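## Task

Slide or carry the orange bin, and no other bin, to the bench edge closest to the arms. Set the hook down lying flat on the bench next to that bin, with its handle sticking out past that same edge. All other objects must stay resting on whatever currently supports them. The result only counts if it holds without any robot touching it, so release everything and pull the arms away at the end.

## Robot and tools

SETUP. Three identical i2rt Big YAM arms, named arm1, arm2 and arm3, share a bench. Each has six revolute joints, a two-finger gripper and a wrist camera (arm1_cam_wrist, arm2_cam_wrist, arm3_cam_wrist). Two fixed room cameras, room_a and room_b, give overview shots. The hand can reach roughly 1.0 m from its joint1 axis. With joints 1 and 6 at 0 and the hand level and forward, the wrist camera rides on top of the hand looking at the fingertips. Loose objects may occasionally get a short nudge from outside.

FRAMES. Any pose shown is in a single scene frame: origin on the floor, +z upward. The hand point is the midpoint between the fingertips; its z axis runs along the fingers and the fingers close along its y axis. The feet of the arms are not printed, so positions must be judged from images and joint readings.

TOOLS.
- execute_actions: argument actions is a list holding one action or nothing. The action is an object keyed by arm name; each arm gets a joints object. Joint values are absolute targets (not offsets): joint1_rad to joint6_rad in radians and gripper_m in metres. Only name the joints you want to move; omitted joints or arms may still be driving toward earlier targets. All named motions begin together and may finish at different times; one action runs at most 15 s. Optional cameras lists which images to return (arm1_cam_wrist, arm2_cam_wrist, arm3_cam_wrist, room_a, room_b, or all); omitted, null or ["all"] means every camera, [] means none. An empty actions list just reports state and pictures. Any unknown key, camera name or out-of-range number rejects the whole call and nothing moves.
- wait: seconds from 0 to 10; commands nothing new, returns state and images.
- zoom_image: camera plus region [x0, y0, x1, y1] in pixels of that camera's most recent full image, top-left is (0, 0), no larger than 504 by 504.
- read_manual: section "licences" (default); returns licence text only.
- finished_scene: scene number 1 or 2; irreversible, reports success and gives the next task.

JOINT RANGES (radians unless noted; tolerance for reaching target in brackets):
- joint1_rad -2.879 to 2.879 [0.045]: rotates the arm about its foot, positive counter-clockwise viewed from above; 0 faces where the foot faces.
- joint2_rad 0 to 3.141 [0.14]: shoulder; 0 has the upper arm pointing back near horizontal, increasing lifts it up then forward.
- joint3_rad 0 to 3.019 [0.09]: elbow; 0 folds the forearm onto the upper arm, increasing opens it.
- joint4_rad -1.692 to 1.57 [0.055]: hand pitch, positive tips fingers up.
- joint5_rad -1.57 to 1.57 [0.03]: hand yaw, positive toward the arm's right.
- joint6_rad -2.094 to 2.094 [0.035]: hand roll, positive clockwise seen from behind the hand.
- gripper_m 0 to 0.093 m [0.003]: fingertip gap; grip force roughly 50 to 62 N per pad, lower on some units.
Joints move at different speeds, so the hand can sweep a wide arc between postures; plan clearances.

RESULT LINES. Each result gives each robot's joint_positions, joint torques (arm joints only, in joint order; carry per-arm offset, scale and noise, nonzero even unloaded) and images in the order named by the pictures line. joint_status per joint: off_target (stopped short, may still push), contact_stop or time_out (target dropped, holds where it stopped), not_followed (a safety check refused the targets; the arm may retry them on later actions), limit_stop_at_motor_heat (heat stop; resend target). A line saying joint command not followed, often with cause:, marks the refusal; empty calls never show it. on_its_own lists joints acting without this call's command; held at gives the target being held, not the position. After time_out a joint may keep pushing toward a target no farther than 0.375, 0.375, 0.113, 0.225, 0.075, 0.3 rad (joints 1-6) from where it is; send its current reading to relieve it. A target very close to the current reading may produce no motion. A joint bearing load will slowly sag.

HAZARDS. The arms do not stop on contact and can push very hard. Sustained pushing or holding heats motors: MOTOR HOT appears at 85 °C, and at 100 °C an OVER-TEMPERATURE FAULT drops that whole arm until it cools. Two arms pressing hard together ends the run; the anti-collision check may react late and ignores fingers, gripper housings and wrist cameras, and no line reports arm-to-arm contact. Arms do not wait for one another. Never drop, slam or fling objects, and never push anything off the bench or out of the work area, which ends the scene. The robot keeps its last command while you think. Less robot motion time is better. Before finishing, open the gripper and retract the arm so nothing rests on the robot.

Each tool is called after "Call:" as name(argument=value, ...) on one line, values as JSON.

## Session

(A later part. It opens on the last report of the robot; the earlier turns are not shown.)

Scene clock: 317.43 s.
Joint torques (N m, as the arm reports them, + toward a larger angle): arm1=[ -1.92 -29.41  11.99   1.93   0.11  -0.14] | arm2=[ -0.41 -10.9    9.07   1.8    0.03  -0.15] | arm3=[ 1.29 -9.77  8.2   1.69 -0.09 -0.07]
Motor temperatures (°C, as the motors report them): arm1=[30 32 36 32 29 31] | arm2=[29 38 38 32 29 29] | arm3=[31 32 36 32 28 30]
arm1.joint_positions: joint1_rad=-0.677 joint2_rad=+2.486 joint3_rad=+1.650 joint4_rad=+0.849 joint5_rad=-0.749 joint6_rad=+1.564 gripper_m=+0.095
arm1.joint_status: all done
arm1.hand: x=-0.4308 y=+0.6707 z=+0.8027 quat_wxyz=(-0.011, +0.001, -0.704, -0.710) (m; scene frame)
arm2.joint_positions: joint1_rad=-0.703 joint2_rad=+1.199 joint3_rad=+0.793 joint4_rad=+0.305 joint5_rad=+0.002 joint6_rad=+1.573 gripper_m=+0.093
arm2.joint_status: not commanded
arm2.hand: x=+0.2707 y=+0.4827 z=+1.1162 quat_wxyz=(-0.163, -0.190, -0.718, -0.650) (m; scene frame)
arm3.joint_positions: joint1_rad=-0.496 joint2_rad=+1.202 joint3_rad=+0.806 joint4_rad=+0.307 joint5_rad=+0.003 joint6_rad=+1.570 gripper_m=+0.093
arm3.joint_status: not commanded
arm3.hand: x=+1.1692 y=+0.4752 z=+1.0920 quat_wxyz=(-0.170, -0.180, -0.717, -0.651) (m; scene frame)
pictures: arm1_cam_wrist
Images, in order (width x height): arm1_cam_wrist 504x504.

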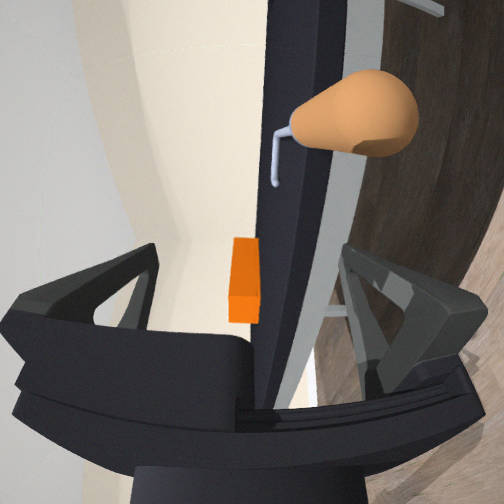

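Call:
execute_actions(actions=[{"arm1":{"joints":{"joint2_rad":2.52,"joint5_rad":-1.0}}}], cameras=[])

Call:
execute_actions(actions=[{"arm1":{"joints":{"joint1_rad":-0.77,"joint2_rad":2.675,"joint3_rad":2.05,"joint4_rad":0.68}}}], cameras=["arm1_cam_wrist","room_b"])

Scene clock: 332.73 s.
Joint torques (N m, as the arm reports them, + toward a larger angle): arm1=[ -0.72 -26.3   12.02   1.75  -0.03  -0.15] | arm2=[ -0.5  -10.95   9.02   1.75   0.04  -0.16] | arm3=[ 1.28 -9.73  8.22  1.75 -0.11 -0.09]
Motor temperatures (°C, as the motors report them): arm1=[30 33 37 32 29 31] | arm2=[29 37 38 32 29 29] | arm3=[31 32 36 32 28 30]
arm1.joint_positions: joint1_rad=-0.677 joint2_rad=+2.502 joint3_rad=+1.650 joint4_rad=+0.849 joint5_rad=-0.998 joint6_rad=+1.564 gripper_m=+0.095
arm1.joint_status: all done
arm1.hand: x=-0.4743 y=+0.6647 z=+0.7900 quat_wxyz=(+0.081, +0.085, -0.703, -0.701) (m; scene frame)
arm2.joint_positions: joint1_rad=-0.703 joint2_rad=+1.199 joint3_rad=+0.793 joint4_rad=+0.305 joint5_rad=+0.002 joint6_rad=+1.573 gripper_m=+0.093
arm2.joint_status: not commanded
arm2.hand: x=+0.2707 y=+0.4827 z=+1.1162 quat_wxyz=(-0.163, -0.190, -0.718, -0.650) (m; scene frame)
arm3.joint_positions: joint1_rad=-0.496 joint2_rad=+1.202 joint3_rad=+0.806 joint4_rad=+0.307 joint5_rad=+0.003 joint6_rad=+1.570 gripper_m=+0.093
arm3.joint_status: not commanded
arm3.hand: x=+1.1692 y=+0.4752 z=+1.0920 quat_wxyz=(-0.170, -0.180, -0.717, -0.651) (m; scene frame)
pictures: none
No camera images: the call's "cameras" was empty. Leave "cameras" out to get every camera's image.

Scene clock: 334.00 s.
Joint torques (N m, as the arm reports them, + toward a larger angle): arm1=[ -0.57 -31.73  12.97   1.62   0.17  -0.14] | arm2=[ -0.39 -10.88   9.06   1.78   0.03  -0.15] | arm3=[ 1.43 -9.51  8.18  1.77 -0.08 -0.08]
Motor temperatures (°C, as the motors report them): arm1=[30 33 37 32 29 31] | arm2=[29 37 38 32 29 29] | arm3=[31 32 36 32 28 30]
arm1.joint_positions: joint1_rad=-0.778 joint2_rad=+2.679 joint3_rad=+2.013 joint4_rad=+0.681 joint5_rad=-1.000 joint6_rad=+1.565 gripper_m=+0.095
arm1.joint_status: all done
arm1.hand: x=-0.3536 y=+0.6647 z=+0.7811 quat_wxyz=(+0.041, +0.055, -0.703, -0.708) (m; scene frame)
arm2.joint_positions: joint1_rad=-0.703 joint2_rad=+1.199 joint3_rad=+0.793 joint4_rad=+0.305 joint5_rad=+0.002 joint6_rad=+1.573 gripper_m=+0.093
arm2.joint_status: not commanded
arm2.hand: x=+0.2707 y=+0.4827 z=+1.1162 quat_wxyz=(-0.163, -0.190, -0.718, -0.650) (m; scene frame)
arm3.joint_positions: joint1_rad=-0.496 joint2_rad=+1.202 joint3_rad=+0.806 joint4_rad=+0.307 joint5_rad=+0.003 joint6_rad=+1.570 gripper_m=+0.093
arm3.joint_status: not commanded
arm3.hand: x=+1.1692 y=+0.4752 z=+1.0920 quat_wxyz=(-0.170, -0.180, -0.717, -0.651) (m; scene frame)
pictures: arm1_cam_wrist, room_b
Images, in order (width x height): arm1_cam_wrist 504x504, room_b 504x504.

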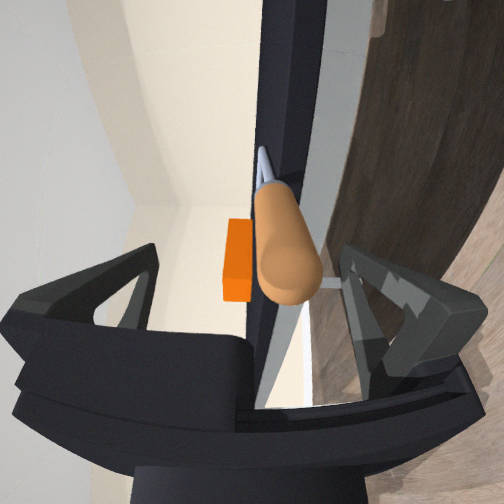

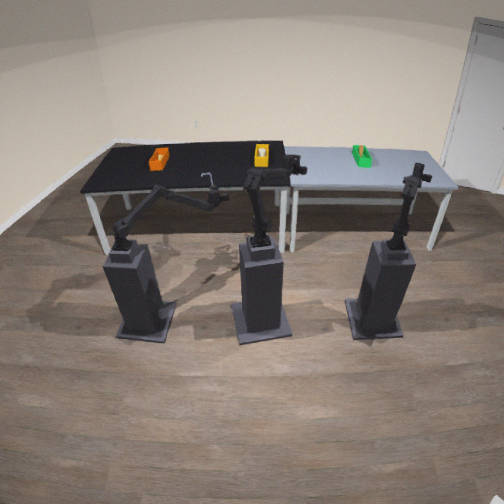

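Call:
execute_actions(actions=[{"arm1":{"joints":{"joint1_rad":-0.712,"joint2_rad":2.77,"joint3_rad":2.215,"joint4_rad":0.59,"joint5_rad":-0.95}}}], cameras=["arm1_cam_wrist"])

Scene clock: 345.10 s.
Joint torques (N m, as the arm reports them, + toward a larger angle): arm1=[ -1.43 -31.1   14.7    1.54   0.14  -0.16] | arm2=[ -0.41 -10.98   9.07   1.8    0.03  -0.15] | arm3=[ 1.01 -9.48  8.14  1.76 -0.1  -0.08]
Motor temperatures (°C, as the motors report them): arm1=[30 34 38 32 29 31] | arm2=[29 37 38 32 29 29] | arm3=[31 32 37 32 28 30]
arm1.joint_positions: joint1_rad=-0.705 joint2_rad=+2.754 joint3_rad=+2.164 joint4_rad=+0.596 joint5_rad=-0.951 joint6_rad=+1.565 gripper_m=+0.095
arm1.joint_status: all done
arm1.hand: x=-0.3780 y=+0.7223 z=+0.7758 quat_wxyz=(+0.051, +0.061, -0.704, -0.706) (m; scene frame)
arm2.joint_positions: joint1_rad=-0.703 joint2_rad=+1.199 joint3_rad=+0.793 joint4_rad=+0.305 joint5_rad=+0.002 joint6_rad=+1.573 gripper_m=+0.093
arm2.joint_status: not commanded
arm2.hand: x=+0.2707 y=+0.4827 z=+1.1162 quat_wxyz=(-0.163, -0.190, -0.718, -0.650) (m; scene frame)
arm3.joint_positions: joint1_rad=-0.496 joint2_rad=+1.202 joint3_rad=+0.806 joint4_rad=+0.307 joint5_rad=+0.003 joint6_rad=+1.570 gripper_m=+0.093
arm3.joint_status: not commanded
arm3.hand: x=+1.1692 y=+0.4752 z=+1.0920 quat_wxyz=(-0.170, -0.180, -0.717, -0.651) (m; scene frame)
pictures: arm1_cam_wrist
Images, in order (width x height): arm1_cam_wrist 504x504.

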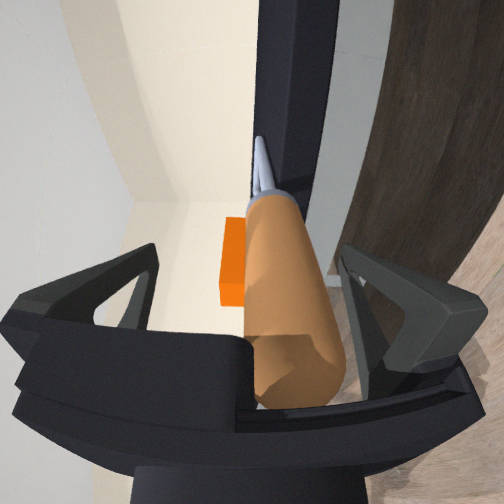

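Call:
execute_actions(actions=[{"arm1":{"joints":{"gripper_m":0}}}], cameras=["arm1_cam_wrist"])

Call:
execute_actions(actions=[{"arm1":{"joints":{"joint2_rad":2.5}}}], cameras=["arm1_cam_wrist","room_a"])

Scene clock: 354.27 s.
Joint torques (N m, as the arm reports them, + toward a larger angle): arm1=[ -1.05 -31.48  14.7    1.6    0.13  -0.16] | arm2=[ -0.28 -10.94   9.03   1.76   0.03  -0.15] | arm3=[ 1.11 -9.54  8.22  1.73 -0.08 -0.1 ]
Motor temperatures (°C, as the motors report them): arm1=[30 34 39 32 29 31] | arm2=[29 36 38 32 29 29] | arm3=[31 32 37 32 28 30]
arm1.joint_positions: joint1_rad=-0.705 joint2_rad=+2.760 joint3_rad=+2.165 joint4_rad=+0.590 joint5_rad=-0.950 joint6_rad=+1.565 gripper_m=+0.031
arm1.joint_status: gripper_m off_target (ended at +0.031, target +0.000)
arm1.hand: x=-0.3782 y=+0.7215 z=+0.7689 quat_wxyz=(+0.055, +0.057, -0.707, -0.703) (m; scene frame)
arm2.joint_positions: joint1_rad=-0.703 joint2_rad=+1.199 joint3_rad=+0.793 joint4_rad=+0.305 joint5_rad=+0.002 joint6_rad=+1.573 gripper_m=+0.093
arm2.joint_status: not commanded
arm2.hand: x=+0.2707 y=+0.4827 z=+1.1162 quat_wxyz=(-0.163, -0.190, -0.718, -0.650) (m; scene frame)
arm3.joint_positions: joint1_rad=-0.496 joint2_rad=+1.202 joint3_rad=+0.806 joint4_rad=+0.307 joint5_rad=+0.003 joint6_rad=+1.570 gripper_m=+0.093
arm3.joint_status: not commanded
arm3.hand: x=+1.1692 y=+0.4752 z=+1.0920 quat_wxyz=(-0.170, -0.180, -0.717, -0.651) (m; scene frame)
pictures: arm1_cam_wrist
Images, in order (width x height): arm1_cam_wrist 504x504.

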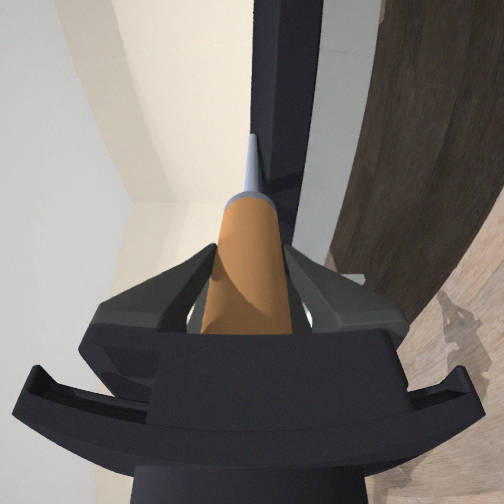

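Scene clock: 355.80 s.
Joint torques (N m, as the arm reports them, + toward a larger angle): arm1=[ -1.04 -34.5   15.19   2.31   0.38  -0.16] | arm2=[ -0.36 -10.97   9.04   1.77   0.04  -0.15] | arm3=[ 1.12 -9.64  8.11  1.71 -0.08 -0.1 ]
Motor temperatures (°C, as the motors report them): arm1=[30 35 39 32 29 31] | arm2=[29 36 38 32 29 29] | arm3=[31 32 37 32 28 30]
arm1.joint_positions: joint1_rad=-0.705 joint2_rad=+2.527 joint3_rad=+2.169 joint4_rad=+0.568 joint5_rad=-0.953 joint6_rad=+1.565 gripper_m=+0.031
arm1.joint_status: all done
arm1.hand: x=-0.3723 y=+0.7286 z=+0.9718 quat_wxyz=(-0.003, +0.116, -0.654, -0.748) (m; scene frame)
arm2.joint_positions: joint1_rad=-0.703 joint2_rad=+1.199 joint3_rad=+0.793 joint4_rad=+0.305 joint5_rad=+0.002 joint6_rad=+1.573 gripper_m=+0.093
arm2.joint_status: not commanded
arm2.hand: x=+0.2707 y=+0.4827 z=+1.1162 quat_wxyz=(-0.163, -0.190, -0.718, -0.650) (m; scene frame)
arm3.joint_positions: joint1_rad=-0.496 joint2_rad=+1.202 joint3_rad=+0.806 joint4_rad=+0.307 joint5_rad=+0.003 joint6_rad=+1.570 gripper_m=+0.093
arm3.joint_status: not commanded
arm3.hand: x=+1.1692 y=+0.4752 z=+1.0920 quat_wxyz=(-0.170, -0.180, -0.717, -0.651) (m; scene frame)
pictures: arm1_cam_wrist, room_a
Images, in order (width x height): arm1_cam_wrist 504x504, room_a 504x504.

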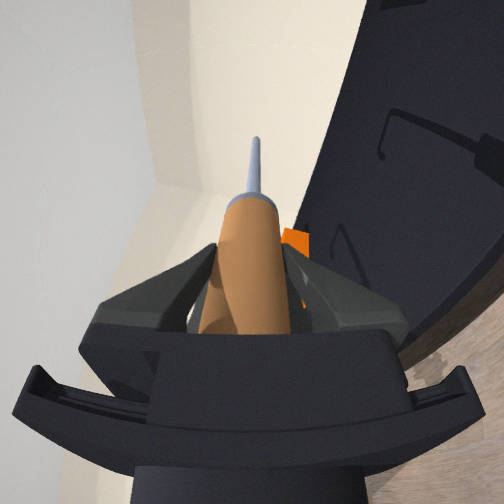

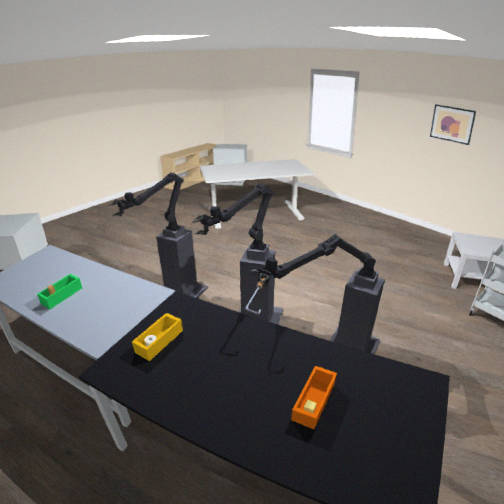

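Call:
execute_actions(actions=[{"arm1":{"joints":{"joint1_rad":-0.32,"joint2_rad":2.2,"joint3_rad":1.75,"joint4_rad":0.65,"joint5_rad":-0.48}}}], cameras=[])

Call:
execute_actions(actions=[{"arm1":{"joints":{"joint1_rad":0.066,"joint2_rad":2.03,"joint3_rad":1.36,"joint4_rad":0.76,"joint5_rad":-0.02}}}], cameras=["arm1_cam_wrist"])

Call:
execute_actions(actions=[{"arm1":{"joints":{"joint6_rad":0.7}}}], cameras=["arm1_cam_wrist","room_a","room_b"])

Scene clock: 374.20 s.
Joint torques (N m, as the arm reports them, + toward a larger angle): arm1=[ -0.47 -31.38  13.73   3.29   0.23  -0.17] | arm2=[ -0.44 -10.9    9.02   1.78   0.04  -0.15] | arm3=[ 1.15 -9.91  8.22  1.77 -0.09 -0.08]
Motor temperatures (°C, as the motors report them): arm1=[30 36 41 32 29 31] | arm2=[29 36 38 32 29 29] | arm3=[31 32 37 32 28 30]
arm1.joint_positions: joint1_rad=-0.317 joint2_rad=+2.230 joint3_rad=+1.715 joint4_rad=+0.611 joint5_rad=-0.482 joint6_rad=+1.565 gripper_m=+0.031
arm1.joint_status: all done
arm1.hand: x=-0.6464 y=+0.8254 z=+0.9969 quat_wxyz=(+0.010, +0.045, -0.676, -0.736) (m; scene frame)
arm2.joint_positions: joint1_rad=-0.703 joint2_rad=+1.199 joint3_rad=+0.793 joint4_rad=+0.305 joint5_rad=+0.002 joint6_rad=+1.573 gripper_m=+0.093
arm2.joint_status: not commanded
arm2.hand: x=+0.2707 y=+0.4827 z=+1.1162 quat_wxyz=(-0.163, -0.190, -0.718, -0.650) (m; scene frame)
arm3.joint_positions: joint1_rad=-0.496 joint2_rad=+1.202 joint3_rad=+0.806 joint4_rad=+0.307 joint5_rad=+0.003 joint6_rad=+1.570 gripper_m=+0.093
arm3.joint_status: not commanded
arm3.hand: x=+1.1692 y=+0.4752 z=+1.0920 quat_wxyz=(-0.170, -0.180, -0.717, -0.651) (m; scene frame)
pictures: none
No camera images: the call's "cameras" was empty. Leave "cameras" out to get every camera's image.

Scene clock: 376.17 s.
Joint torques (N m, as the arm reports them, + toward a larger angle): arm1=[ -0.45 -28.29  12.9    3.51   0.17  -0.14] | arm2=[ -0.5  -11.     9.06   1.75   0.03  -0.15] | arm3=[ 0.99 -9.59  8.23  1.74 -0.1  -0.09]
Motor temperatures (°C, as the motors report them): arm1=[30 36 41 32 29 31] | arm2=[29 36 38 32 29 29] | arm3=[31 32 37 32 28 30]
arm1.joint_positions: joint1_rad=+0.062 joint2_rad=+2.066 joint3_rad=+1.320 joint4_rad=+0.714 joint5_rad=-0.020 joint6_rad=+1.565 gripper_m=+0.031
arm1.joint_status: all done
arm1.hand: x=-0.8968 y=+0.7861 z=+0.9388 quat_wxyz=(-0.004, +0.001, -0.719, -0.695) (m; scene frame)
arm2.joint_positions: joint1_rad=-0.703 joint2_rad=+1.199 joint3_rad=+0.793 joint4_rad=+0.305 joint5_rad=+0.002 joint6_rad=+1.573 gripper_m=+0.093
arm2.joint_status: not commanded
arm2.hand: x=+0.2707 y=+0.4827 z=+1.1162 quat_wxyz=(-0.163, -0.190, -0.718, -0.650) (m; scene frame)
arm3.joint_positions: joint1_rad=-0.496 joint2_rad=+1.202 joint3_rad=+0.806 joint4_rad=+0.307 joint5_rad=+0.003 joint6_rad=+1.570 gripper_m=+0.093
arm3.joint_status: not commanded
arm3.hand: x=+1.1692 y=+0.4752 z=+1.0920 quat_wxyz=(-0.170, -0.180, -0.717, -0.651) (m; scene frame)
pictures: arm1_cam_wrist
Images, in order (width x height): arm1_cam_wrist 504x504.

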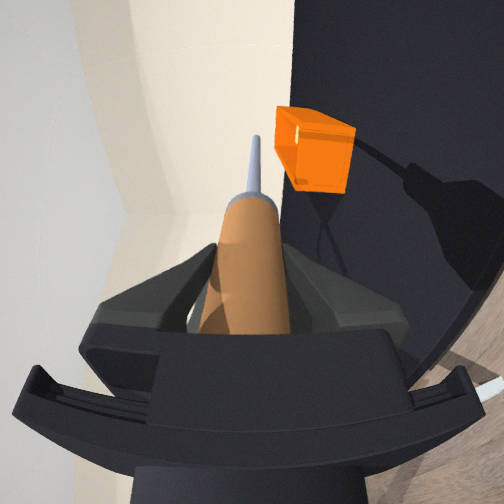

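Scene clock: 377.97 s.
Joint torques (N m, as the arm reports them, + toward a larger angle): arm1=[ -0.31 -28.24  12.85   3.71   0.14  -0.23] | arm2=[ -0.44 -10.77   9.04   1.78   0.04  -0.15] | arm3=[ 1.27 -9.81  8.18  1.68 -0.1  -0.08]
Motor temperatures (°C, as the motors report them): arm1=[30 36 41 32 29 31] | arm2=[29 36 38 32 29 29] | arm3=[31 32 37 32 28 30]
arm1.joint_positions: joint1_rad=+0.062 joint2_rad=+2.066 joint3_rad=+1.320 joint4_rad=+0.714 joint5_rad=-0.020 joint6_rad=+0.708 gripper_m=+0.031
arm1.joint_status: all done
arm1.hand: x=-0.8968 y=+0.7861 z=+0.9388 quat_wxyz=(-0.292, +0.300, -0.654, -0.630) (m; scene frame)
arm2.joint_positions: joint1_rad=-0.703 joint2_rad=+1.199 joint3_rad=+0.793 joint4_rad=+0.305 joint5_rad=+0.002 joint6_rad=+1.573 gripper_m=+0.093
arm2.joint_status: not commanded
arm2.hand: x=+0.2707 y=+0.4827 z=+1.1162 quat_wxyz=(-0.163, -0.190, -0.718, -0.650) (m; scene frame)
arm3.joint_positions: joint1_rad=-0.496 joint2_rad=+1.202 joint3_rad=+0.806 joint4_rad=+0.307 joint5_rad=+0.003 joint6_rad=+1.570 gripper_m=+0.093
arm3.joint_status: not commanded
arm3.hand: x=+1.1692 y=+0.4752 z=+1.0920 quat_wxyz=(-0.170, -0.180, -0.717, -0.651) (m; scene frame)
pictures: arm1_cam_wrist, room_a, room_b
Images, in order (width x height): arm1_cam_wrist 504x504, room_a 504x504, room_b 504x504.

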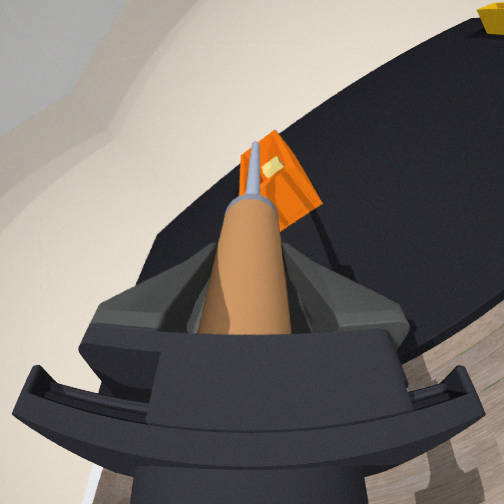

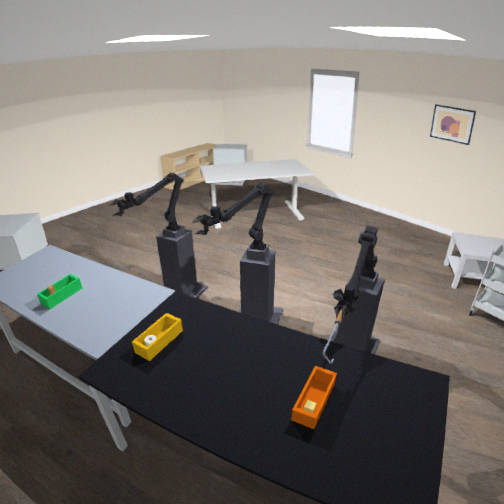

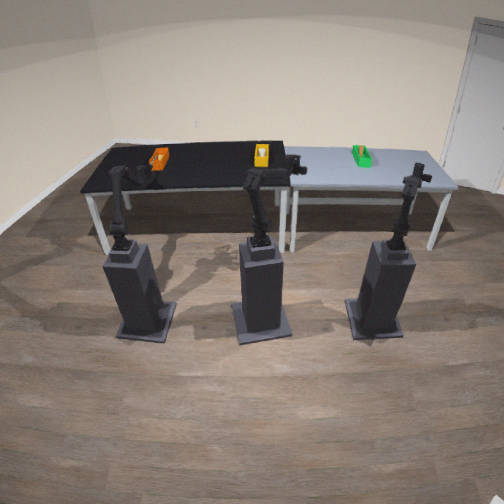

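Call:
zoom_image(camera="room_a", region=[270, 280, 400, 440])

Region (270, 280, 400, 440) of room_a's 504x504 image, scaled by 3.150, with more detail than that image has; it fills the left 410 columns of this view, and the rest is white.

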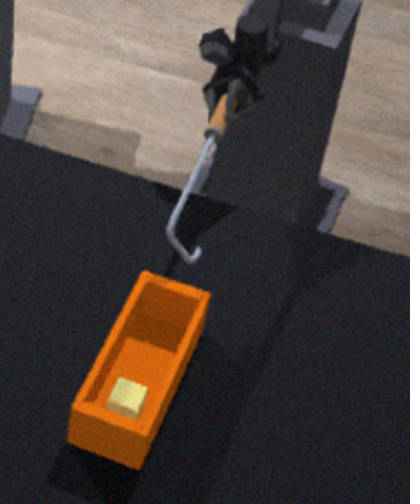

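Call:
execute_actions(actions=[{"arm1":{"joints":{"joint2_rad":2.155,"joint3_rad":1.65}}}], cameras=["arm1_cam_wrist","room_a"])

Call:
execute_actions(actions=[{"arm1":{"joints":{"joint4_rad":0.62}}}], cameras=["arm1_cam_wrist","room_a"])

Call:
zoom_image(camera="room_a", region=[270, 280, 400, 440])

Scene clock: 400.07 s.
Joint torques (N m, as the arm reports them, + toward a larger angle): arm1=[ -0.15 -32.04  16.69   3.48   0.12  -0.18] | arm2=[ -0.42 -11.     9.08   1.79   0.04  -0.14] | arm3=[ 1.08 -9.42  8.16  1.71 -0.1  -0.06]
Motor temperatures (°C, as the motors report them): arm1=[30 35 40 32 29 31] | arm2=[29 36 38 32 29 29] | arm3=[31 32 37 32 28 30]
arm1.joint_positions: joint1_rad=+0.062 joint2_rad=+2.203 joint3_rad=+1.575 joint4_rad=+0.714 joint5_rad=-0.020 joint6_rad=+0.707 gripper_m=+0.031
arm1.joint_status: all done
arm1.hand: x=-0.8952 y=+0.8529 z=+0.9676 quat_wxyz=(-0.311, +0.283, -0.615, -0.667) (m; scene frame)
arm2.joint_positions: joint1_rad=-0.703 joint2_rad=+1.199 joint3_rad=+0.793 joint4_rad=+0.305 joint5_rad=+0.002 joint6_rad=+1.573 gripper_m=+0.093
arm2.joint_status: not commanded
arm2.hand: x=+0.2707 y=+0.4827 z=+1.1162 quat_wxyz=(-0.163, -0.190, -0.718, -0.650) (m; scene frame)
arm3.joint_positions: joint1_rad=-0.496 joint2_rad=+1.202 joint3_rad=+0.806 joint4_rad=+0.307 joint5_rad=+0.003 joint6_rad=+1.570 gripper_m=+0.093
arm3.joint_status: not commanded
arm3.hand: x=+1.1692 y=+0.4752 z=+1.0920 quat_wxyz=(-0.170, -0.180, -0.717, -0.651) (m; scene frame)
pictures: arm1_cam_wrist, room_a
Images, in order (width x height): arm1_cam_wrist 504x504, room_a 504x504.

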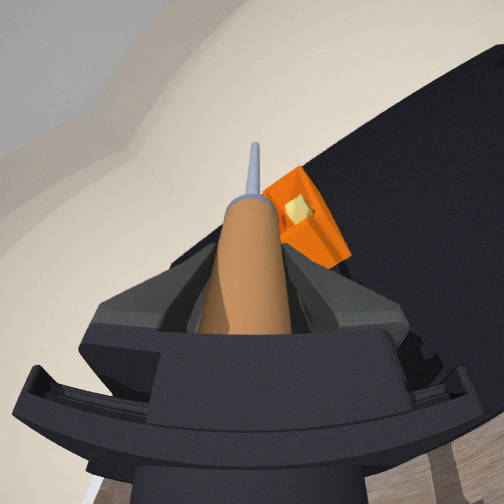

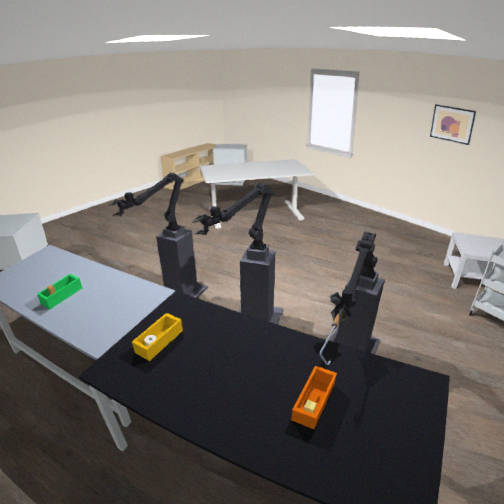

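Scene clock: 400.83 s.
Joint torques (N m, as the arm reports them, + toward a larger angle): arm1=[ -0.76 -31.87  16.92   3.19   0.1   -0.21] | arm2=[ -0.39 -10.89   9.06   1.8    0.04  -0.15] | arm3=[ 1.48 -9.61  8.28  1.73 -0.09 -0.07]
Motor temperatures (°C, as the motors report them): arm1=[30 35 41 32 29 31] | arm2=[29 36 38 32 29 29] | arm3=[31 32 37 32 28 30]
arm1.joint_positions: joint1_rad=+0.062 joint2_rad=+2.203 joint3_rad=+1.575 joint4_rad=+0.590 joint5_rad=-0.020 joint6_rad=+0.707 gripper_m=+0.031
arm1.joint_status: all done
arm1.hand: x=-0.8951 y=+0.8535 z=+0.9370 quat_wxyz=(-0.292, +0.301, -0.655, -0.628) (m; scene frame)
arm2.joint_positions: joint1_rad=-0.703 joint2_rad=+1.199 joint3_rad=+0.793 joint4_rad=+0.305 joint5_rad=+0.002 joint6_rad=+1.573 gripper_m=+0.093
arm2.joint_status: not commanded
arm2.hand: x=+0.2707 y=+0.4827 z=+1.1162 quat_wxyz=(-0.163, -0.190, -0.718, -0.650) (m; scene frame)
arm3.joint_positions: joint1_rad=-0.496 joint2_rad=+1.202 joint3_rad=+0.806 joint4_rad=+0.307 joint5_rad=+0.003 joint6_rad=+1.570 gripper_m=+0.093
arm3.joint_status: not commanded
arm3.hand: x=+1.1692 y=+0.4752 z=+1.0920 quat_wxyz=(-0.170, -0.180, -0.717, -0.651) (m; scene frame)
pictures: arm1_cam_wrist, room_a
Images, in order (width x height): arm1_cam_wrist 504x504, room_a 504x504.

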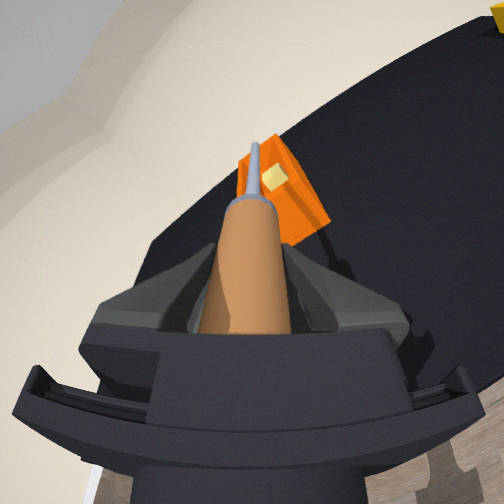

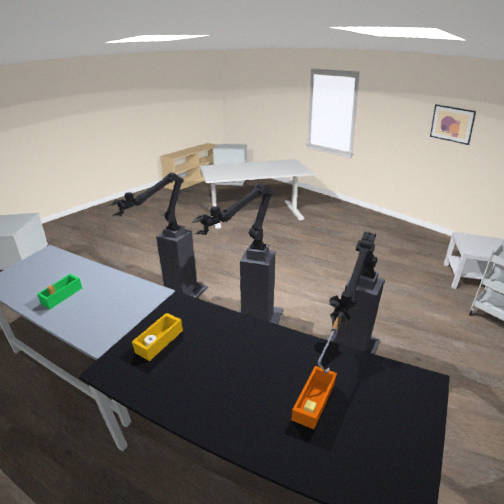

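Region (270, 280, 400, 440) of room_a's 504x504 image, scaled by 3.150, with more detail than that image has; it fills the left 410 columns of this view, and the rest is white.

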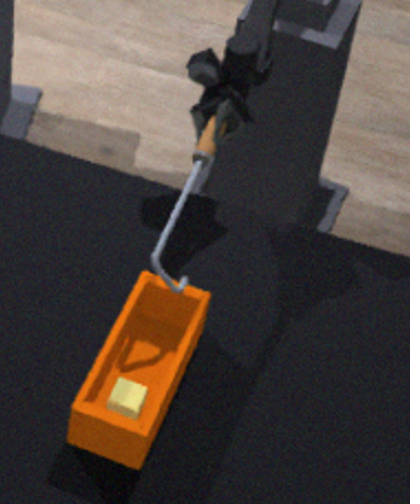

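Call:
execute_actions(actions=[{"arm1":{"joints":{"joint4_rad":0.55}}}], cameras=["arm1_cam_wrist","room_a"])

Call:
zoom_image(camera="room_a", region=[270, 280, 400, 440])

Scene clock: 407.40 s.
Joint torques (N m, as the arm reports them, + toward a larger angle): arm1=[ -0.04 -31.87  16.3    2.13   0.27  -0.26] | arm2=[ -0.3  -11.02   9.07   1.76   0.03  -0.16] | arm3=[ 1.27 -9.7   8.23  1.74 -0.1  -0.08]
Motor temperatures (°C, as the motors report them): arm1=[30 36 42 32 29 31] | arm2=[29 36 38 32 29 29] | arm3=[31 32 37 32 28 30]
arm1.joint_positions: joint1_rad=+0.062 joint2_rad=+2.199 joint3_rad=+1.580 joint4_rad=+0.544 joint5_rad=-0.023 joint6_rad=+0.707 gripper_m=+0.031
arm1.joint_status: all done
arm1.hand: x=-0.8959 y=+0.8539 z=+0.9311 quat_wxyz=(-0.285, +0.307, -0.667, -0.616) (m; scene frame)
arm2.joint_positions: joint1_rad=-0.703 joint2_rad=+1.199 joint3_rad=+0.793 joint4_rad=+0.305 joint5_rad=+0.002 joint6_rad=+1.573 gripper_m=+0.093
arm2.joint_status: not commanded
arm2.hand: x=+0.2707 y=+0.4827 z=+1.1162 quat_wxyz=(-0.163, -0.190, -0.718, -0.650) (m; scene frame)
arm3.joint_positions: joint1_rad=-0.496 joint2_rad=+1.202 joint3_rad=+0.806 joint4_rad=+0.307 joint5_rad=+0.003 joint6_rad=+1.570 gripper_m=+0.093
arm3.joint_status: not commanded
arm3.hand: x=+1.1692 y=+0.4752 z=+1.0920 quat_wxyz=(-0.170, -0.180, -0.717, -0.651) (m; scene frame)
pictures: arm1_cam_wrist, room_a
Images, in order (width x height): arm1_cam_wrist 504x504, room_a 504x504.

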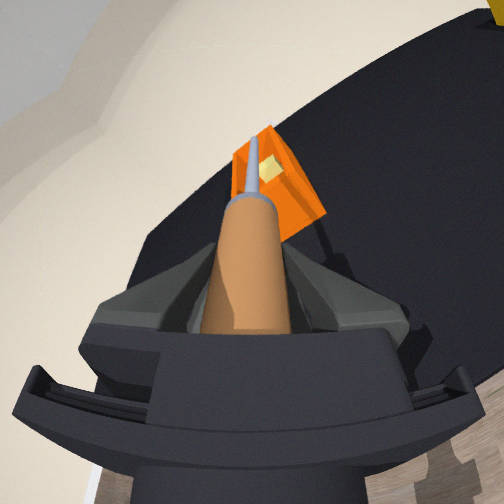

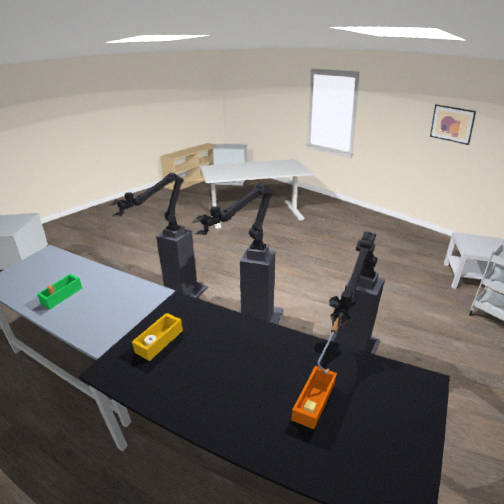

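Region (270, 280, 400, 440) of room_a's 504x504 image, scaled by 3.150, with more detail than that image has; it fills the left 410 columns of this view, and the rest is white.

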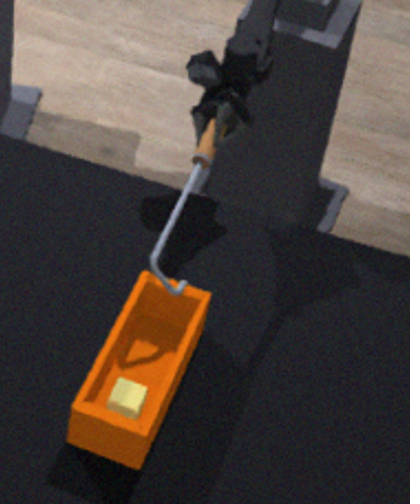

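Call:
execute_actions(actions=[{"arm1":{"joints":{"joint4_rad":0.66}}}], cameras=[])

Call:
execute_actions(actions=[{"arm1":{"joints":{"joint2_rad":2.28,"joint3_rad":1.885}}}], cameras=[])

Call:
execute_actions(actions=[{"arm1":{"joints":{"joint4_rad":0.44}}}], cameras=["arm1_cam_wrist","room_a"])

Call:
zoom_image(camera="room_a", region=[270, 280, 400, 440])

Scene clock: 416.67 s.
Joint torques (N m, as the arm reports them, + toward a larger angle): arm1=[ -0.27 -31.25  16.34   3.86   0.12  -0.29] | arm2=[ -0.3  -11.06   9.05   1.78   0.03  -0.15] | arm3=[ 1.07 -9.65  8.18  1.75 -0.09 -0.09]
Motor temperatures (°C, as the motors report them): arm1=[30 36 43 32 29 31] | arm2=[29 36 39 32 29 29] | arm3=[31 32 37 32 28 30]
arm1.joint_positions: joint1_rad=+0.062 joint2_rad=+2.199 joint3_rad=+1.580 joint4_rad=+0.606 joint5_rad=-0.020 joint6_rad=+0.707 gripper_m=+0.031
arm1.joint_status: all done
arm1.hand: x=-0.8954 y=+0.8546 z=+0.9464 quat_wxyz=(-0.296, +0.298, -0.648, -0.636) (m; scene frame)
arm2.joint_positions: joint1_rad=-0.703 joint2_rad=+1.199 joint3_rad=+0.793 joint4_rad=+0.305 joint5_rad=+0.002 joint6_rad=+1.573 gripper_m=+0.093
arm2.joint_status: not commanded
arm2.hand: x=+0.2707 y=+0.4827 z=+1.1162 quat_wxyz=(-0.163, -0.190, -0.718, -0.650) (m; scene frame)
arm3.joint_positions: joint1_rad=-0.496 joint2_rad=+1.202 joint3_rad=+0.806 joint4_rad=+0.307 joint5_rad=+0.003 joint6_rad=+1.570 gripper_m=+0.093
arm3.joint_status: not commanded
arm3.hand: x=+1.1692 y=+0.4752 z=+1.0920 quat_wxyz=(-0.170, -0.180, -0.717, -0.651) (m; scene frame)
pictures: none
No camera images: the call's "cameras" was empty. Leave "cameras" out to get every camera's image.

Scene clock: 417.73 s.
Joint torques (N m, as the arm reports them, + toward a larger angle): arm1=[ -0.12 -33.35  18.68   3.65   0.11  -0.29] | arm2=[ -0.49 -11.03   9.03   1.79   0.03  -0.15] | arm3=[ 1.56 -9.73  8.2   1.77 -0.1  -0.08]
Motor temperatures (°C, as the motors report them): arm1=[30 36 43 32 29 31] | arm2=[29 36 39 32 29 29] | arm3=[31 32 37 32 28 30]
arm1.joint_positions: joint1_rad=+0.062 joint2_rad=+2.318 joint3_rad=+1.796 joint4_rad=+0.608 joint5_rad=-0.020 joint6_rad=+0.707 gripper_m=+0.031
arm1.joint_status: all done
arm1.hand: x=-0.8943 y=+0.9035 z=+0.9674 quat_wxyz=(-0.311, +0.283, -0.615, -0.667) (m; scene frame)
arm2.joint_positions: joint1_rad=-0.703 joint2_rad=+1.199 joint3_rad=+0.793 joint4_rad=+0.305 joint5_rad=+0.002 joint6_rad=+1.573 gripper_m=+0.093
arm2.joint_status: not commanded
arm2.hand: x=+0.2707 y=+0.4827 z=+1.1162 quat_wxyz=(-0.163, -0.190, -0.718, -0.650) (m; scene frame)
arm3.joint_positions: joint1_rad=-0.496 joint2_rad=+1.202 joint3_rad=+0.806 joint4_rad=+0.307 joint5_rad=+0.003 joint6_rad=+1.570 gripper_m=+0.093
arm3.joint_status: not commanded
arm3.hand: x=+1.1692 y=+0.4752 z=+1.0920 quat_wxyz=(-0.170, -0.180, -0.717, -0.651) (m; scene frame)
pictures: none
No camera images: the call's "cameras" was empty. Leave "cameras" out to get every camera's image.

Scene clock: 418.63 s.
Joint torques (N m, as the arm reports them, + toward a larger angle): arm1=[  0.13 -33.31  18.07   3.03   0.09  -0.23] | arm2=[ -0.38 -10.88   9.04   1.77   0.03  -0.15] | arm3=[ 1.   -9.8   8.19  1.71 -0.09 -0.07]
Motor temperatures (°C, as the motors report them): arm1=[30 36 44 32 29 31] | arm2=[29 36 39 32 29 29] | arm3=[31 32 37 32 28 30]
arm1.joint_positions: joint1_rad=+0.062 joint2_rad=+2.318 joint3_rad=+1.800 joint4_rad=+0.410 joint5_rad=-0.020 joint6_rad=+0.707 gripper_m=+0.031
arm1.joint_status: all done
arm1.hand: x=-0.8942 y=+0.9036 z=+0.9214 quat_wxyz=(-0.281, +0.310, -0.677, -0.606) (m; scene frame)
arm2.joint_positions: joint1_rad=-0.703 joint2_rad=+1.199 joint3_rad=+0.793 joint4_rad=+0.305 joint5_rad=+0.002 joint6_rad=+1.573 gripper_m=+0.093
arm2.joint_status: not commanded
arm2.hand: x=+0.2707 y=+0.4827 z=+1.1162 quat_wxyz=(-0.163, -0.190, -0.718, -0.650) (m; scene frame)
arm3.joint_positions: joint1_rad=-0.496 joint2_rad=+1.202 joint3_rad=+0.806 joint4_rad=+0.307 joint5_rad=+0.003 joint6_rad=+1.570 gripper_m=+0.093
arm3.joint_status: not commanded
arm3.hand: x=+1.1692 y=+0.4752 z=+1.0920 quat_wxyz=(-0.170, -0.180, -0.717, -0.651) (m; scene frame)
pictures: arm1_cam_wrist, room_a
Images, in order (width x height): arm1_cam_wrist 504x504, room_a 504x504.

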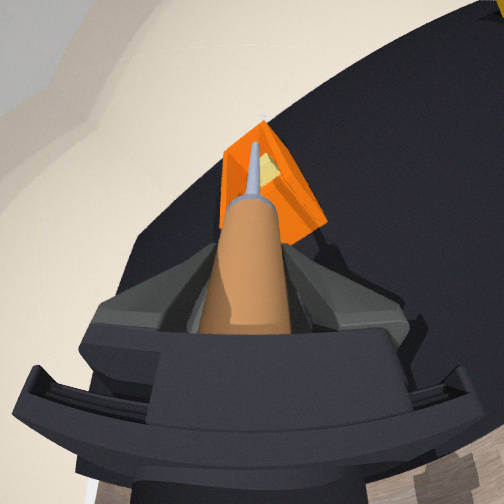

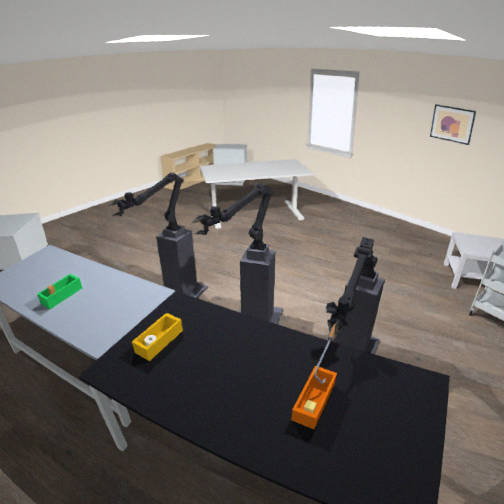

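Region (270, 280, 400, 440) of room_a's 504x504 image, scaled by 3.150, with more detail than that image has; it fills the left 410 columns of this view, and the rest is white.

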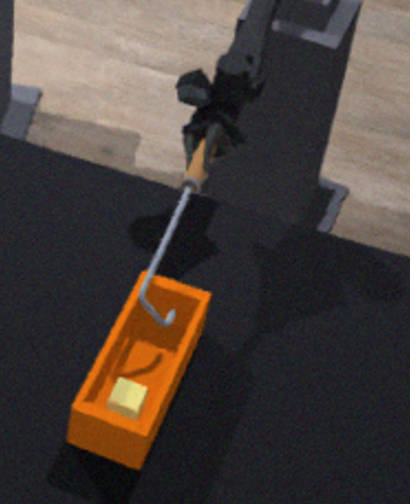

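Call:
execute_actions(actions=[{"arm1":{"joints":{"joint2_rad":2.204,"joint3_rad":1.63,"joint4_rad":0.575}}}], cameras=[])

Call:
execute_actions(actions=[{"arm1":{"joints":{"joint2_rad":2.03,"joint3_rad":1.29,"joint4_rad":0.735}}}], cameras=["room_a"])

Call:
zoom_image(camera="room_a", region=[270, 280, 400, 440])

Scene clock: 430.37 s.
Joint torques (N m, as the arm reports them, + toward a larger angle): arm1=[ -0.42 -32.13  13.12   3.55   0.11  -0.2 ] | arm2=[ -0.38 -11.     9.05   1.75   0.04  -0.15] | arm3=[ 1.33 -9.75  8.24  1.74 -0.09 -0.09]
Motor temperatures (°C, as the motors report them): arm1=[30 36 45 32 29 31] | arm2=[29 36 39 32 29 29] | arm3=[31 32 37 32 28 30]
arm1.joint_positions: joint1_rad=+0.062 joint2_rad=+2.246 joint3_rad=+1.599 joint4_rad=+0.532 joint5_rad=-0.020 joint6_rad=+0.706 gripper_m=+0.031
arm1.joint_status: all done
arm1.hand: x=-0.8951 y=+0.8587 z=+0.8995 quat_wxyz=(-0.280, +0.311, -0.679, -0.603) (m; scene frame)
arm2.joint_positions: joint1_rad=-0.703 joint2_rad=+1.199 joint3_rad=+0.793 joint4_rad=+0.305 joint5_rad=+0.002 joint6_rad=+1.573 gripper_m=+0.093
arm2.joint_status: not commanded
arm2.hand: x=+0.2707 y=+0.4827 z=+1.1162 quat_wxyz=(-0.163, -0.190, -0.718, -0.650) (m; scene frame)
arm3.joint_positions: joint1_rad=-0.496 joint2_rad=+1.202 joint3_rad=+0.806 joint4_rad=+0.307 joint5_rad=+0.003 joint6_rad=+1.570 gripper_m=+0.093
arm3.joint_status: not commanded
arm3.hand: x=+1.1692 y=+0.4752 z=+1.0920 quat_wxyz=(-0.170, -0.180, -0.717, -0.651) (m; scene frame)
pictures: none
No camera images: the call's "cameras" was empty. Leave "cameras" out to get every camera's image.

Scene clock: 431.50 s.
Joint torques (N m, as the arm reports them, + toward a larger angle): arm1=[ -0.46 -27.44  11.16   3.58   0.08  -0.23] | arm2=[ -0.4  -11.06   9.07   1.77   0.03  -0.15] | arm3=[ 0.99 -9.74  8.16  1.69 -0.1  -0.07]
Motor temperatures (°C, as the motors report them): arm1=[30 36 45 32 29 31] | arm2=[29 36 39 32 29 29] | arm3=[31 32 37 32 28 30]
arm1.joint_positions: joint1_rad=+0.062 joint2_rad=+2.064 joint3_rad=+1.266 joint4_rad=+0.690 joint5_rad=-0.020 joint6_rad=+0.706 gripper_m=+0.031
arm1.joint_status: all done
arm1.hand: x=-0.8973 y=+0.7702 z=+0.9067 quat_wxyz=(-0.281, +0.311, -0.677, -0.605) (m; scene frame)
arm2.joint_positions: joint1_rad=-0.703 joint2_rad=+1.199 joint3_rad=+0.793 joint4_rad=+0.305 joint5_rad=+0.002 joint6_rad=+1.573 gripper_m=+0.093
arm2.joint_status: not commanded
arm2.hand: x=+0.2707 y=+0.4827 z=+1.1162 quat_wxyz=(-0.163, -0.190, -0.718, -0.650) (m; scene frame)
arm3.joint_positions: joint1_rad=-0.496 joint2_rad=+1.202 joint3_rad=+0.806 joint4_rad=+0.307 joint5_rad=+0.003 joint6_rad=+1.570 gripper_m=+0.093
arm3.joint_status: not commanded
arm3.hand: x=+1.1692 y=+0.4752 z=+1.0920 quat_wxyz=(-0.170, -0.180, -0.717, -0.651) (m; scene frame)
pictures: room_a
Images, in order (width x height): room_a 504x504.

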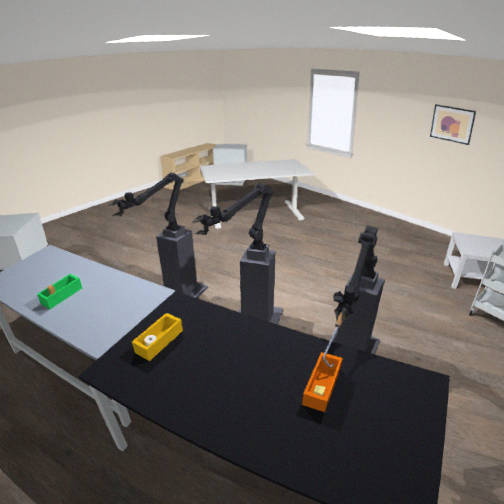

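Region (270, 280, 400, 440) of room_a's 504x504 image, scaled by 3.150, with more detail than that image has; it fills the left 410 columns of this view, and the rest is white.

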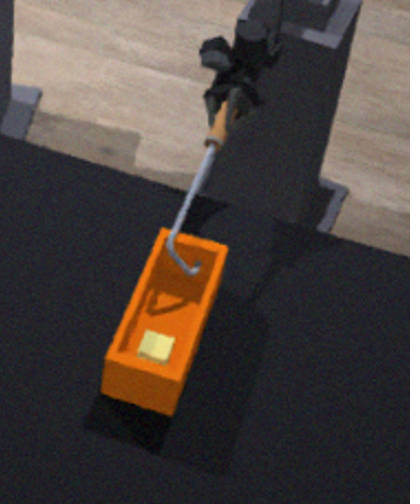

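Call:
execute_actions(actions=[{"arm1":{"joints":{"joint2_rad":1.875,"joint3_rad":0.99,"joint4_rad":0.872}}}], cameras=["room_a","room_b","arm1_cam_wrist"])

Call:
zoom_image(camera="room_a", region=[270, 280, 400, 440])

Scene clock: 437.07 s.
Joint torques (N m, as the arm reports them, + toward a larger angle): arm1=[ -0.45 -23.69   9.92   3.62   0.11  -0.23] | arm2=[ -0.59 -11.15   9.04   1.78   0.03  -0.15] | arm3=[ 1.07 -9.56  8.17  1.64 -0.09 -0.06]
Motor temperatures (°C, as the motors report them): arm1=[30 36 43 32 29 31] | arm2=[29 36 39 32 29 29] | arm3=[31 32 37 32 28 30]
arm1.joint_positions: joint1_rad=+0.062 joint2_rad=+1.908 joint3_rad=+0.968 joint4_rad=+0.826 joint5_rad=-0.020 joint6_rad=+0.706 gripper_m=+0.031
arm1.joint_status: all done
arm1.hand: x=-0.8995 y=+0.6789 z=+0.9038 quat_wxyz=(-0.280, +0.312, -0.679, -0.603) (m; scene frame)
arm2.joint_positions: joint1_rad=-0.703 joint2_rad=+1.199 joint3_rad=+0.793 joint4_rad=+0.305 joint5_rad=+0.002 joint6_rad=+1.573 gripper_m=+0.093
arm2.joint_status: not commanded
arm2.hand: x=+0.2707 y=+0.4827 z=+1.1162 quat_wxyz=(-0.163, -0.190, -0.718, -0.650) (m; scene frame)
arm3.joint_positions: joint1_rad=-0.496 joint2_rad=+1.202 joint3_rad=+0.806 joint4_rad=+0.307 joint5_rad=+0.003 joint6_rad=+1.570 gripper_m=+0.093
arm3.joint_status: not commanded
arm3.hand: x=+1.1692 y=+0.4752 z=+1.0920 quat_wxyz=(-0.170, -0.180, -0.717, -0.651) (m; scene frame)
pictures: arm1_cam_wrist, room_a, room_b
Images, in order (width x height): arm1_cam_wrist 504x504, room_a 504x504, room_b 504x504.

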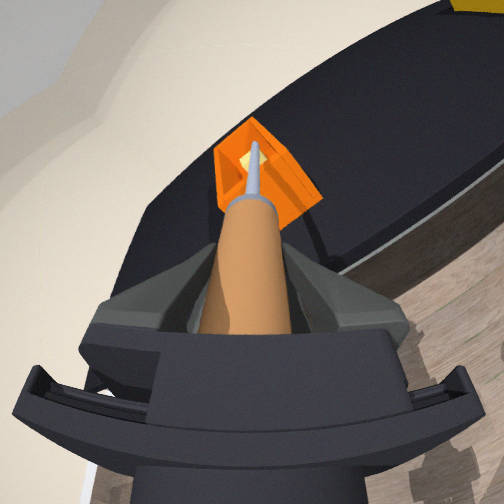

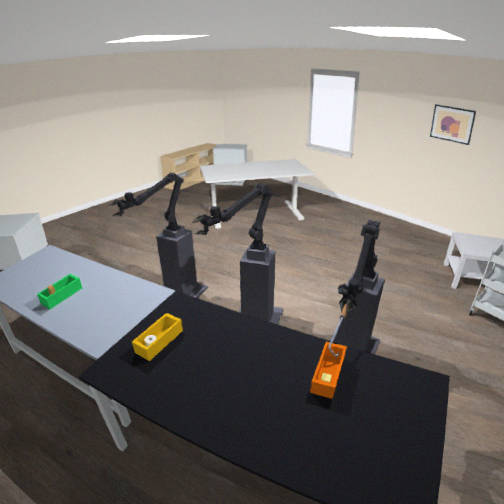

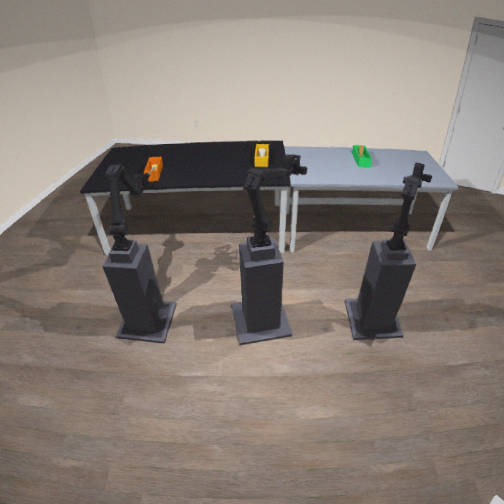

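Region (270, 280, 400, 440) of room_a's 504x504 image, scaled by 3.150, with more detail than that image has; it fills the left 410 columns of this view, and the rest is white.

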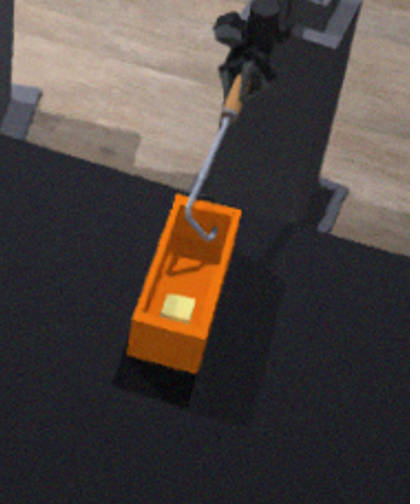

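Call:
execute_actions(actions=[{"arm1":{"joints":{"joint1_rad":0.035,"joint2_rad":1.76,"joint3_rad":0.775,"joint4_rad":0.965,"joint5_rad":-0.04}}}], cameras=["room_b","arm1_cam_wrist"])

Call:
zoom_image(camera="room_b", region=[90, 130, 230, 230])

Scene clock: 445.07 s.
Joint torques (N m, as the arm reports them, + toward a larger angle): arm1=[ -0.94 -20.2    9.09   3.81   0.08  -0.23] | arm2=[ -0.51 -10.96   9.03   1.72   0.04  -0.15] | arm3=[ 1.29 -9.85  8.24  1.71 -0.09 -0.08]
Motor temperatures (°C, as the motors report them): arm1=[30 36 41 32 29 31] | arm2=[29 36 39 32 29 29] | arm3=[31 31 37 32 28 30]
arm1.joint_positions: joint1_rad=+0.043 joint2_rad=+1.794 joint3_rad=+0.754 joint4_rad=+0.915 joint5_rad=-0.039 joint6_rad=+0.705 gripper_m=+0.031
arm1.joint_status: all done
arm1.hand: x=-0.8927 y=+0.6073 z=+0.9000 quat_wxyz=(-0.278, +0.312, -0.682, -0.600) (m; scene frame)
arm2.joint_positions: joint1_rad=-0.703 joint2_rad=+1.199 joint3_rad=+0.793 joint4_rad=+0.305 joint5_rad=+0.002 joint6_rad=+1.573 gripper_m=+0.093
arm2.joint_status: not commanded
arm2.hand: x=+0.2707 y=+0.4827 z=+1.1162 quat_wxyz=(-0.163, -0.190, -0.718, -0.650) (m; scene frame)
arm3.joint_positions: joint1_rad=-0.496 joint2_rad=+1.202 joint3_rad=+0.806 joint4_rad=+0.307 joint5_rad=+0.003 joint6_rad=+1.570 gripper_m=+0.093
arm3.joint_status: not commanded
arm3.hand: x=+1.1692 y=+0.4752 z=+1.0920 quat_wxyz=(-0.170, -0.180, -0.717, -0.651) (m; scene frame)
pictures: arm1_cam_wrist, room_b
Images, in order (width x height): arm1_cam_wrist 504x504, room_b 504x504.

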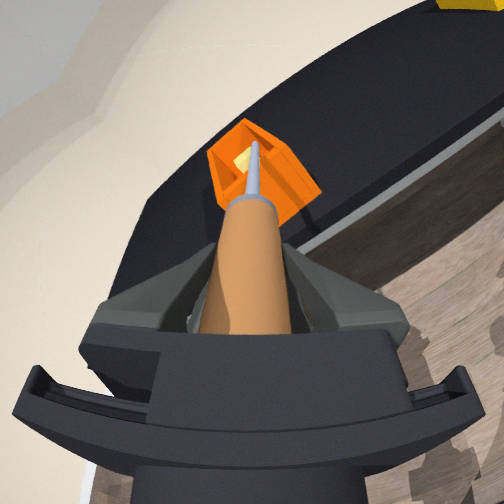

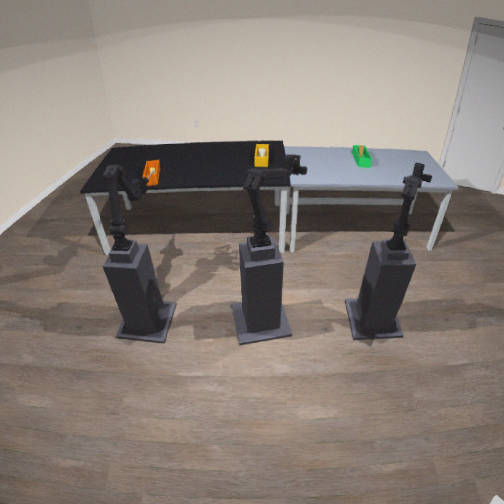

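Region (90, 130, 230, 230) of room_b's 504x504 image, scaled by 3.600, with more detail than that image has; it fills the top 360 rows of this view, and the rest is white.

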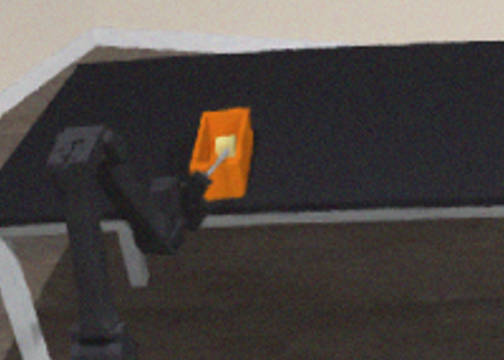

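Call:
execute_actions(actions=[{"arm1":{"joints":{"joint2_rad":1.708,"joint3_rad":0.693,"joint4_rad":1.005}}}], cameras=["room_b","arm1_cam_wrist"])

Call:
zoom_image(camera="arm1_cam_wrist", region=[200, 100, 400, 260])

Scene clock: 453.90 s.
Joint torques (N m, as the arm reports them, + toward a larger angle): arm1=[ -0.16 -20.58   8.82   3.95   0.09  -0.23] | arm2=[ -0.33 -11.02   9.06   1.77   0.04  -0.15] | arm3=[ 1.18 -9.62  8.18  1.68 -0.08 -0.08]
Motor temperatures (°C, as the motors report them): arm1=[30 35 40 33 29 31] | arm2=[29 36 39 32 29 29] | arm3=[31 31 37 32 28 30]
arm1.joint_positions: joint1_rad=+0.043 joint2_rad=+1.748 joint3_rad=+0.671 joint4_rad=+0.951 joint5_rad=-0.039 joint6_rad=+0.705 gripper_m=+0.031
arm1.joint_status: all done
arm1.hand: x=-0.8940 y=+0.5784 z=+0.8991 quat_wxyz=(-0.278, +0.312, -0.683, -0.599) (m; scene frame)
arm2.joint_positions: joint1_rad=-0.703 joint2_rad=+1.199 joint3_rad=+0.793 joint4_rad=+0.305 joint5_rad=+0.002 joint6_rad=+1.573 gripper_m=+0.093
arm2.joint_status: not commanded
arm2.hand: x=+0.2707 y=+0.4827 z=+1.1162 quat_wxyz=(-0.163, -0.190, -0.718, -0.650) (m; scene frame)
arm3.joint_positions: joint1_rad=-0.496 joint2_rad=+1.202 joint3_rad=+0.806 joint4_rad=+0.307 joint5_rad=+0.003 joint6_rad=+1.570 gripper_m=+0.093
arm3.joint_status: not commanded
arm3.hand: x=+1.1692 y=+0.4752 z=+1.0920 quat_wxyz=(-0.170, -0.180, -0.717, -0.651) (m; scene frame)
pictures: arm1_cam_wrist, room_b
Images, in order (width x height): arm1_cam_wrist 504x504, room_b 504x504.

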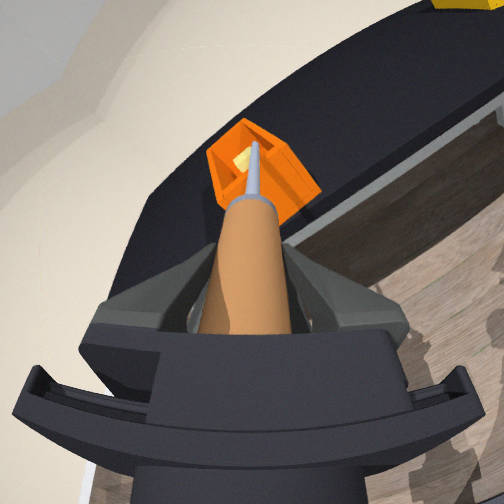

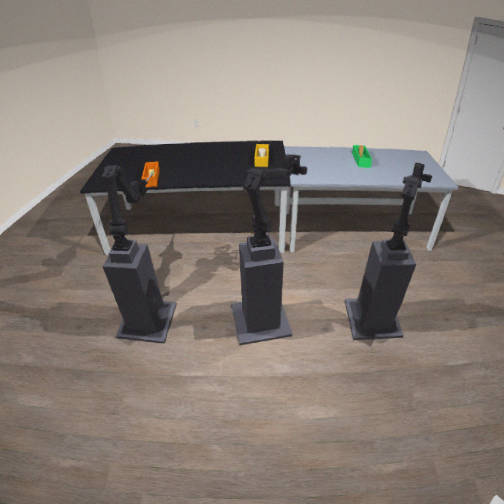

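Region (200, 100, 400, 260) of arm1_cam_wrist's 504x504 image, scaled by 2.520, with more detail than that image has; it fills the top 403 rows of this view, and the rest is white.

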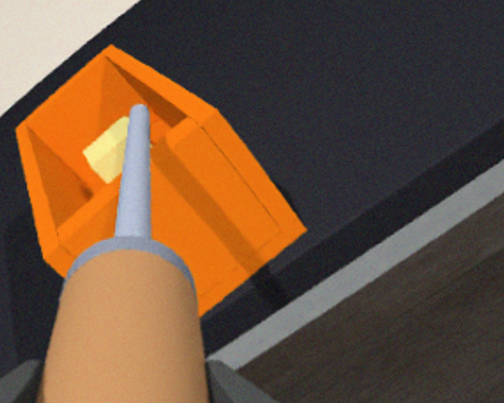

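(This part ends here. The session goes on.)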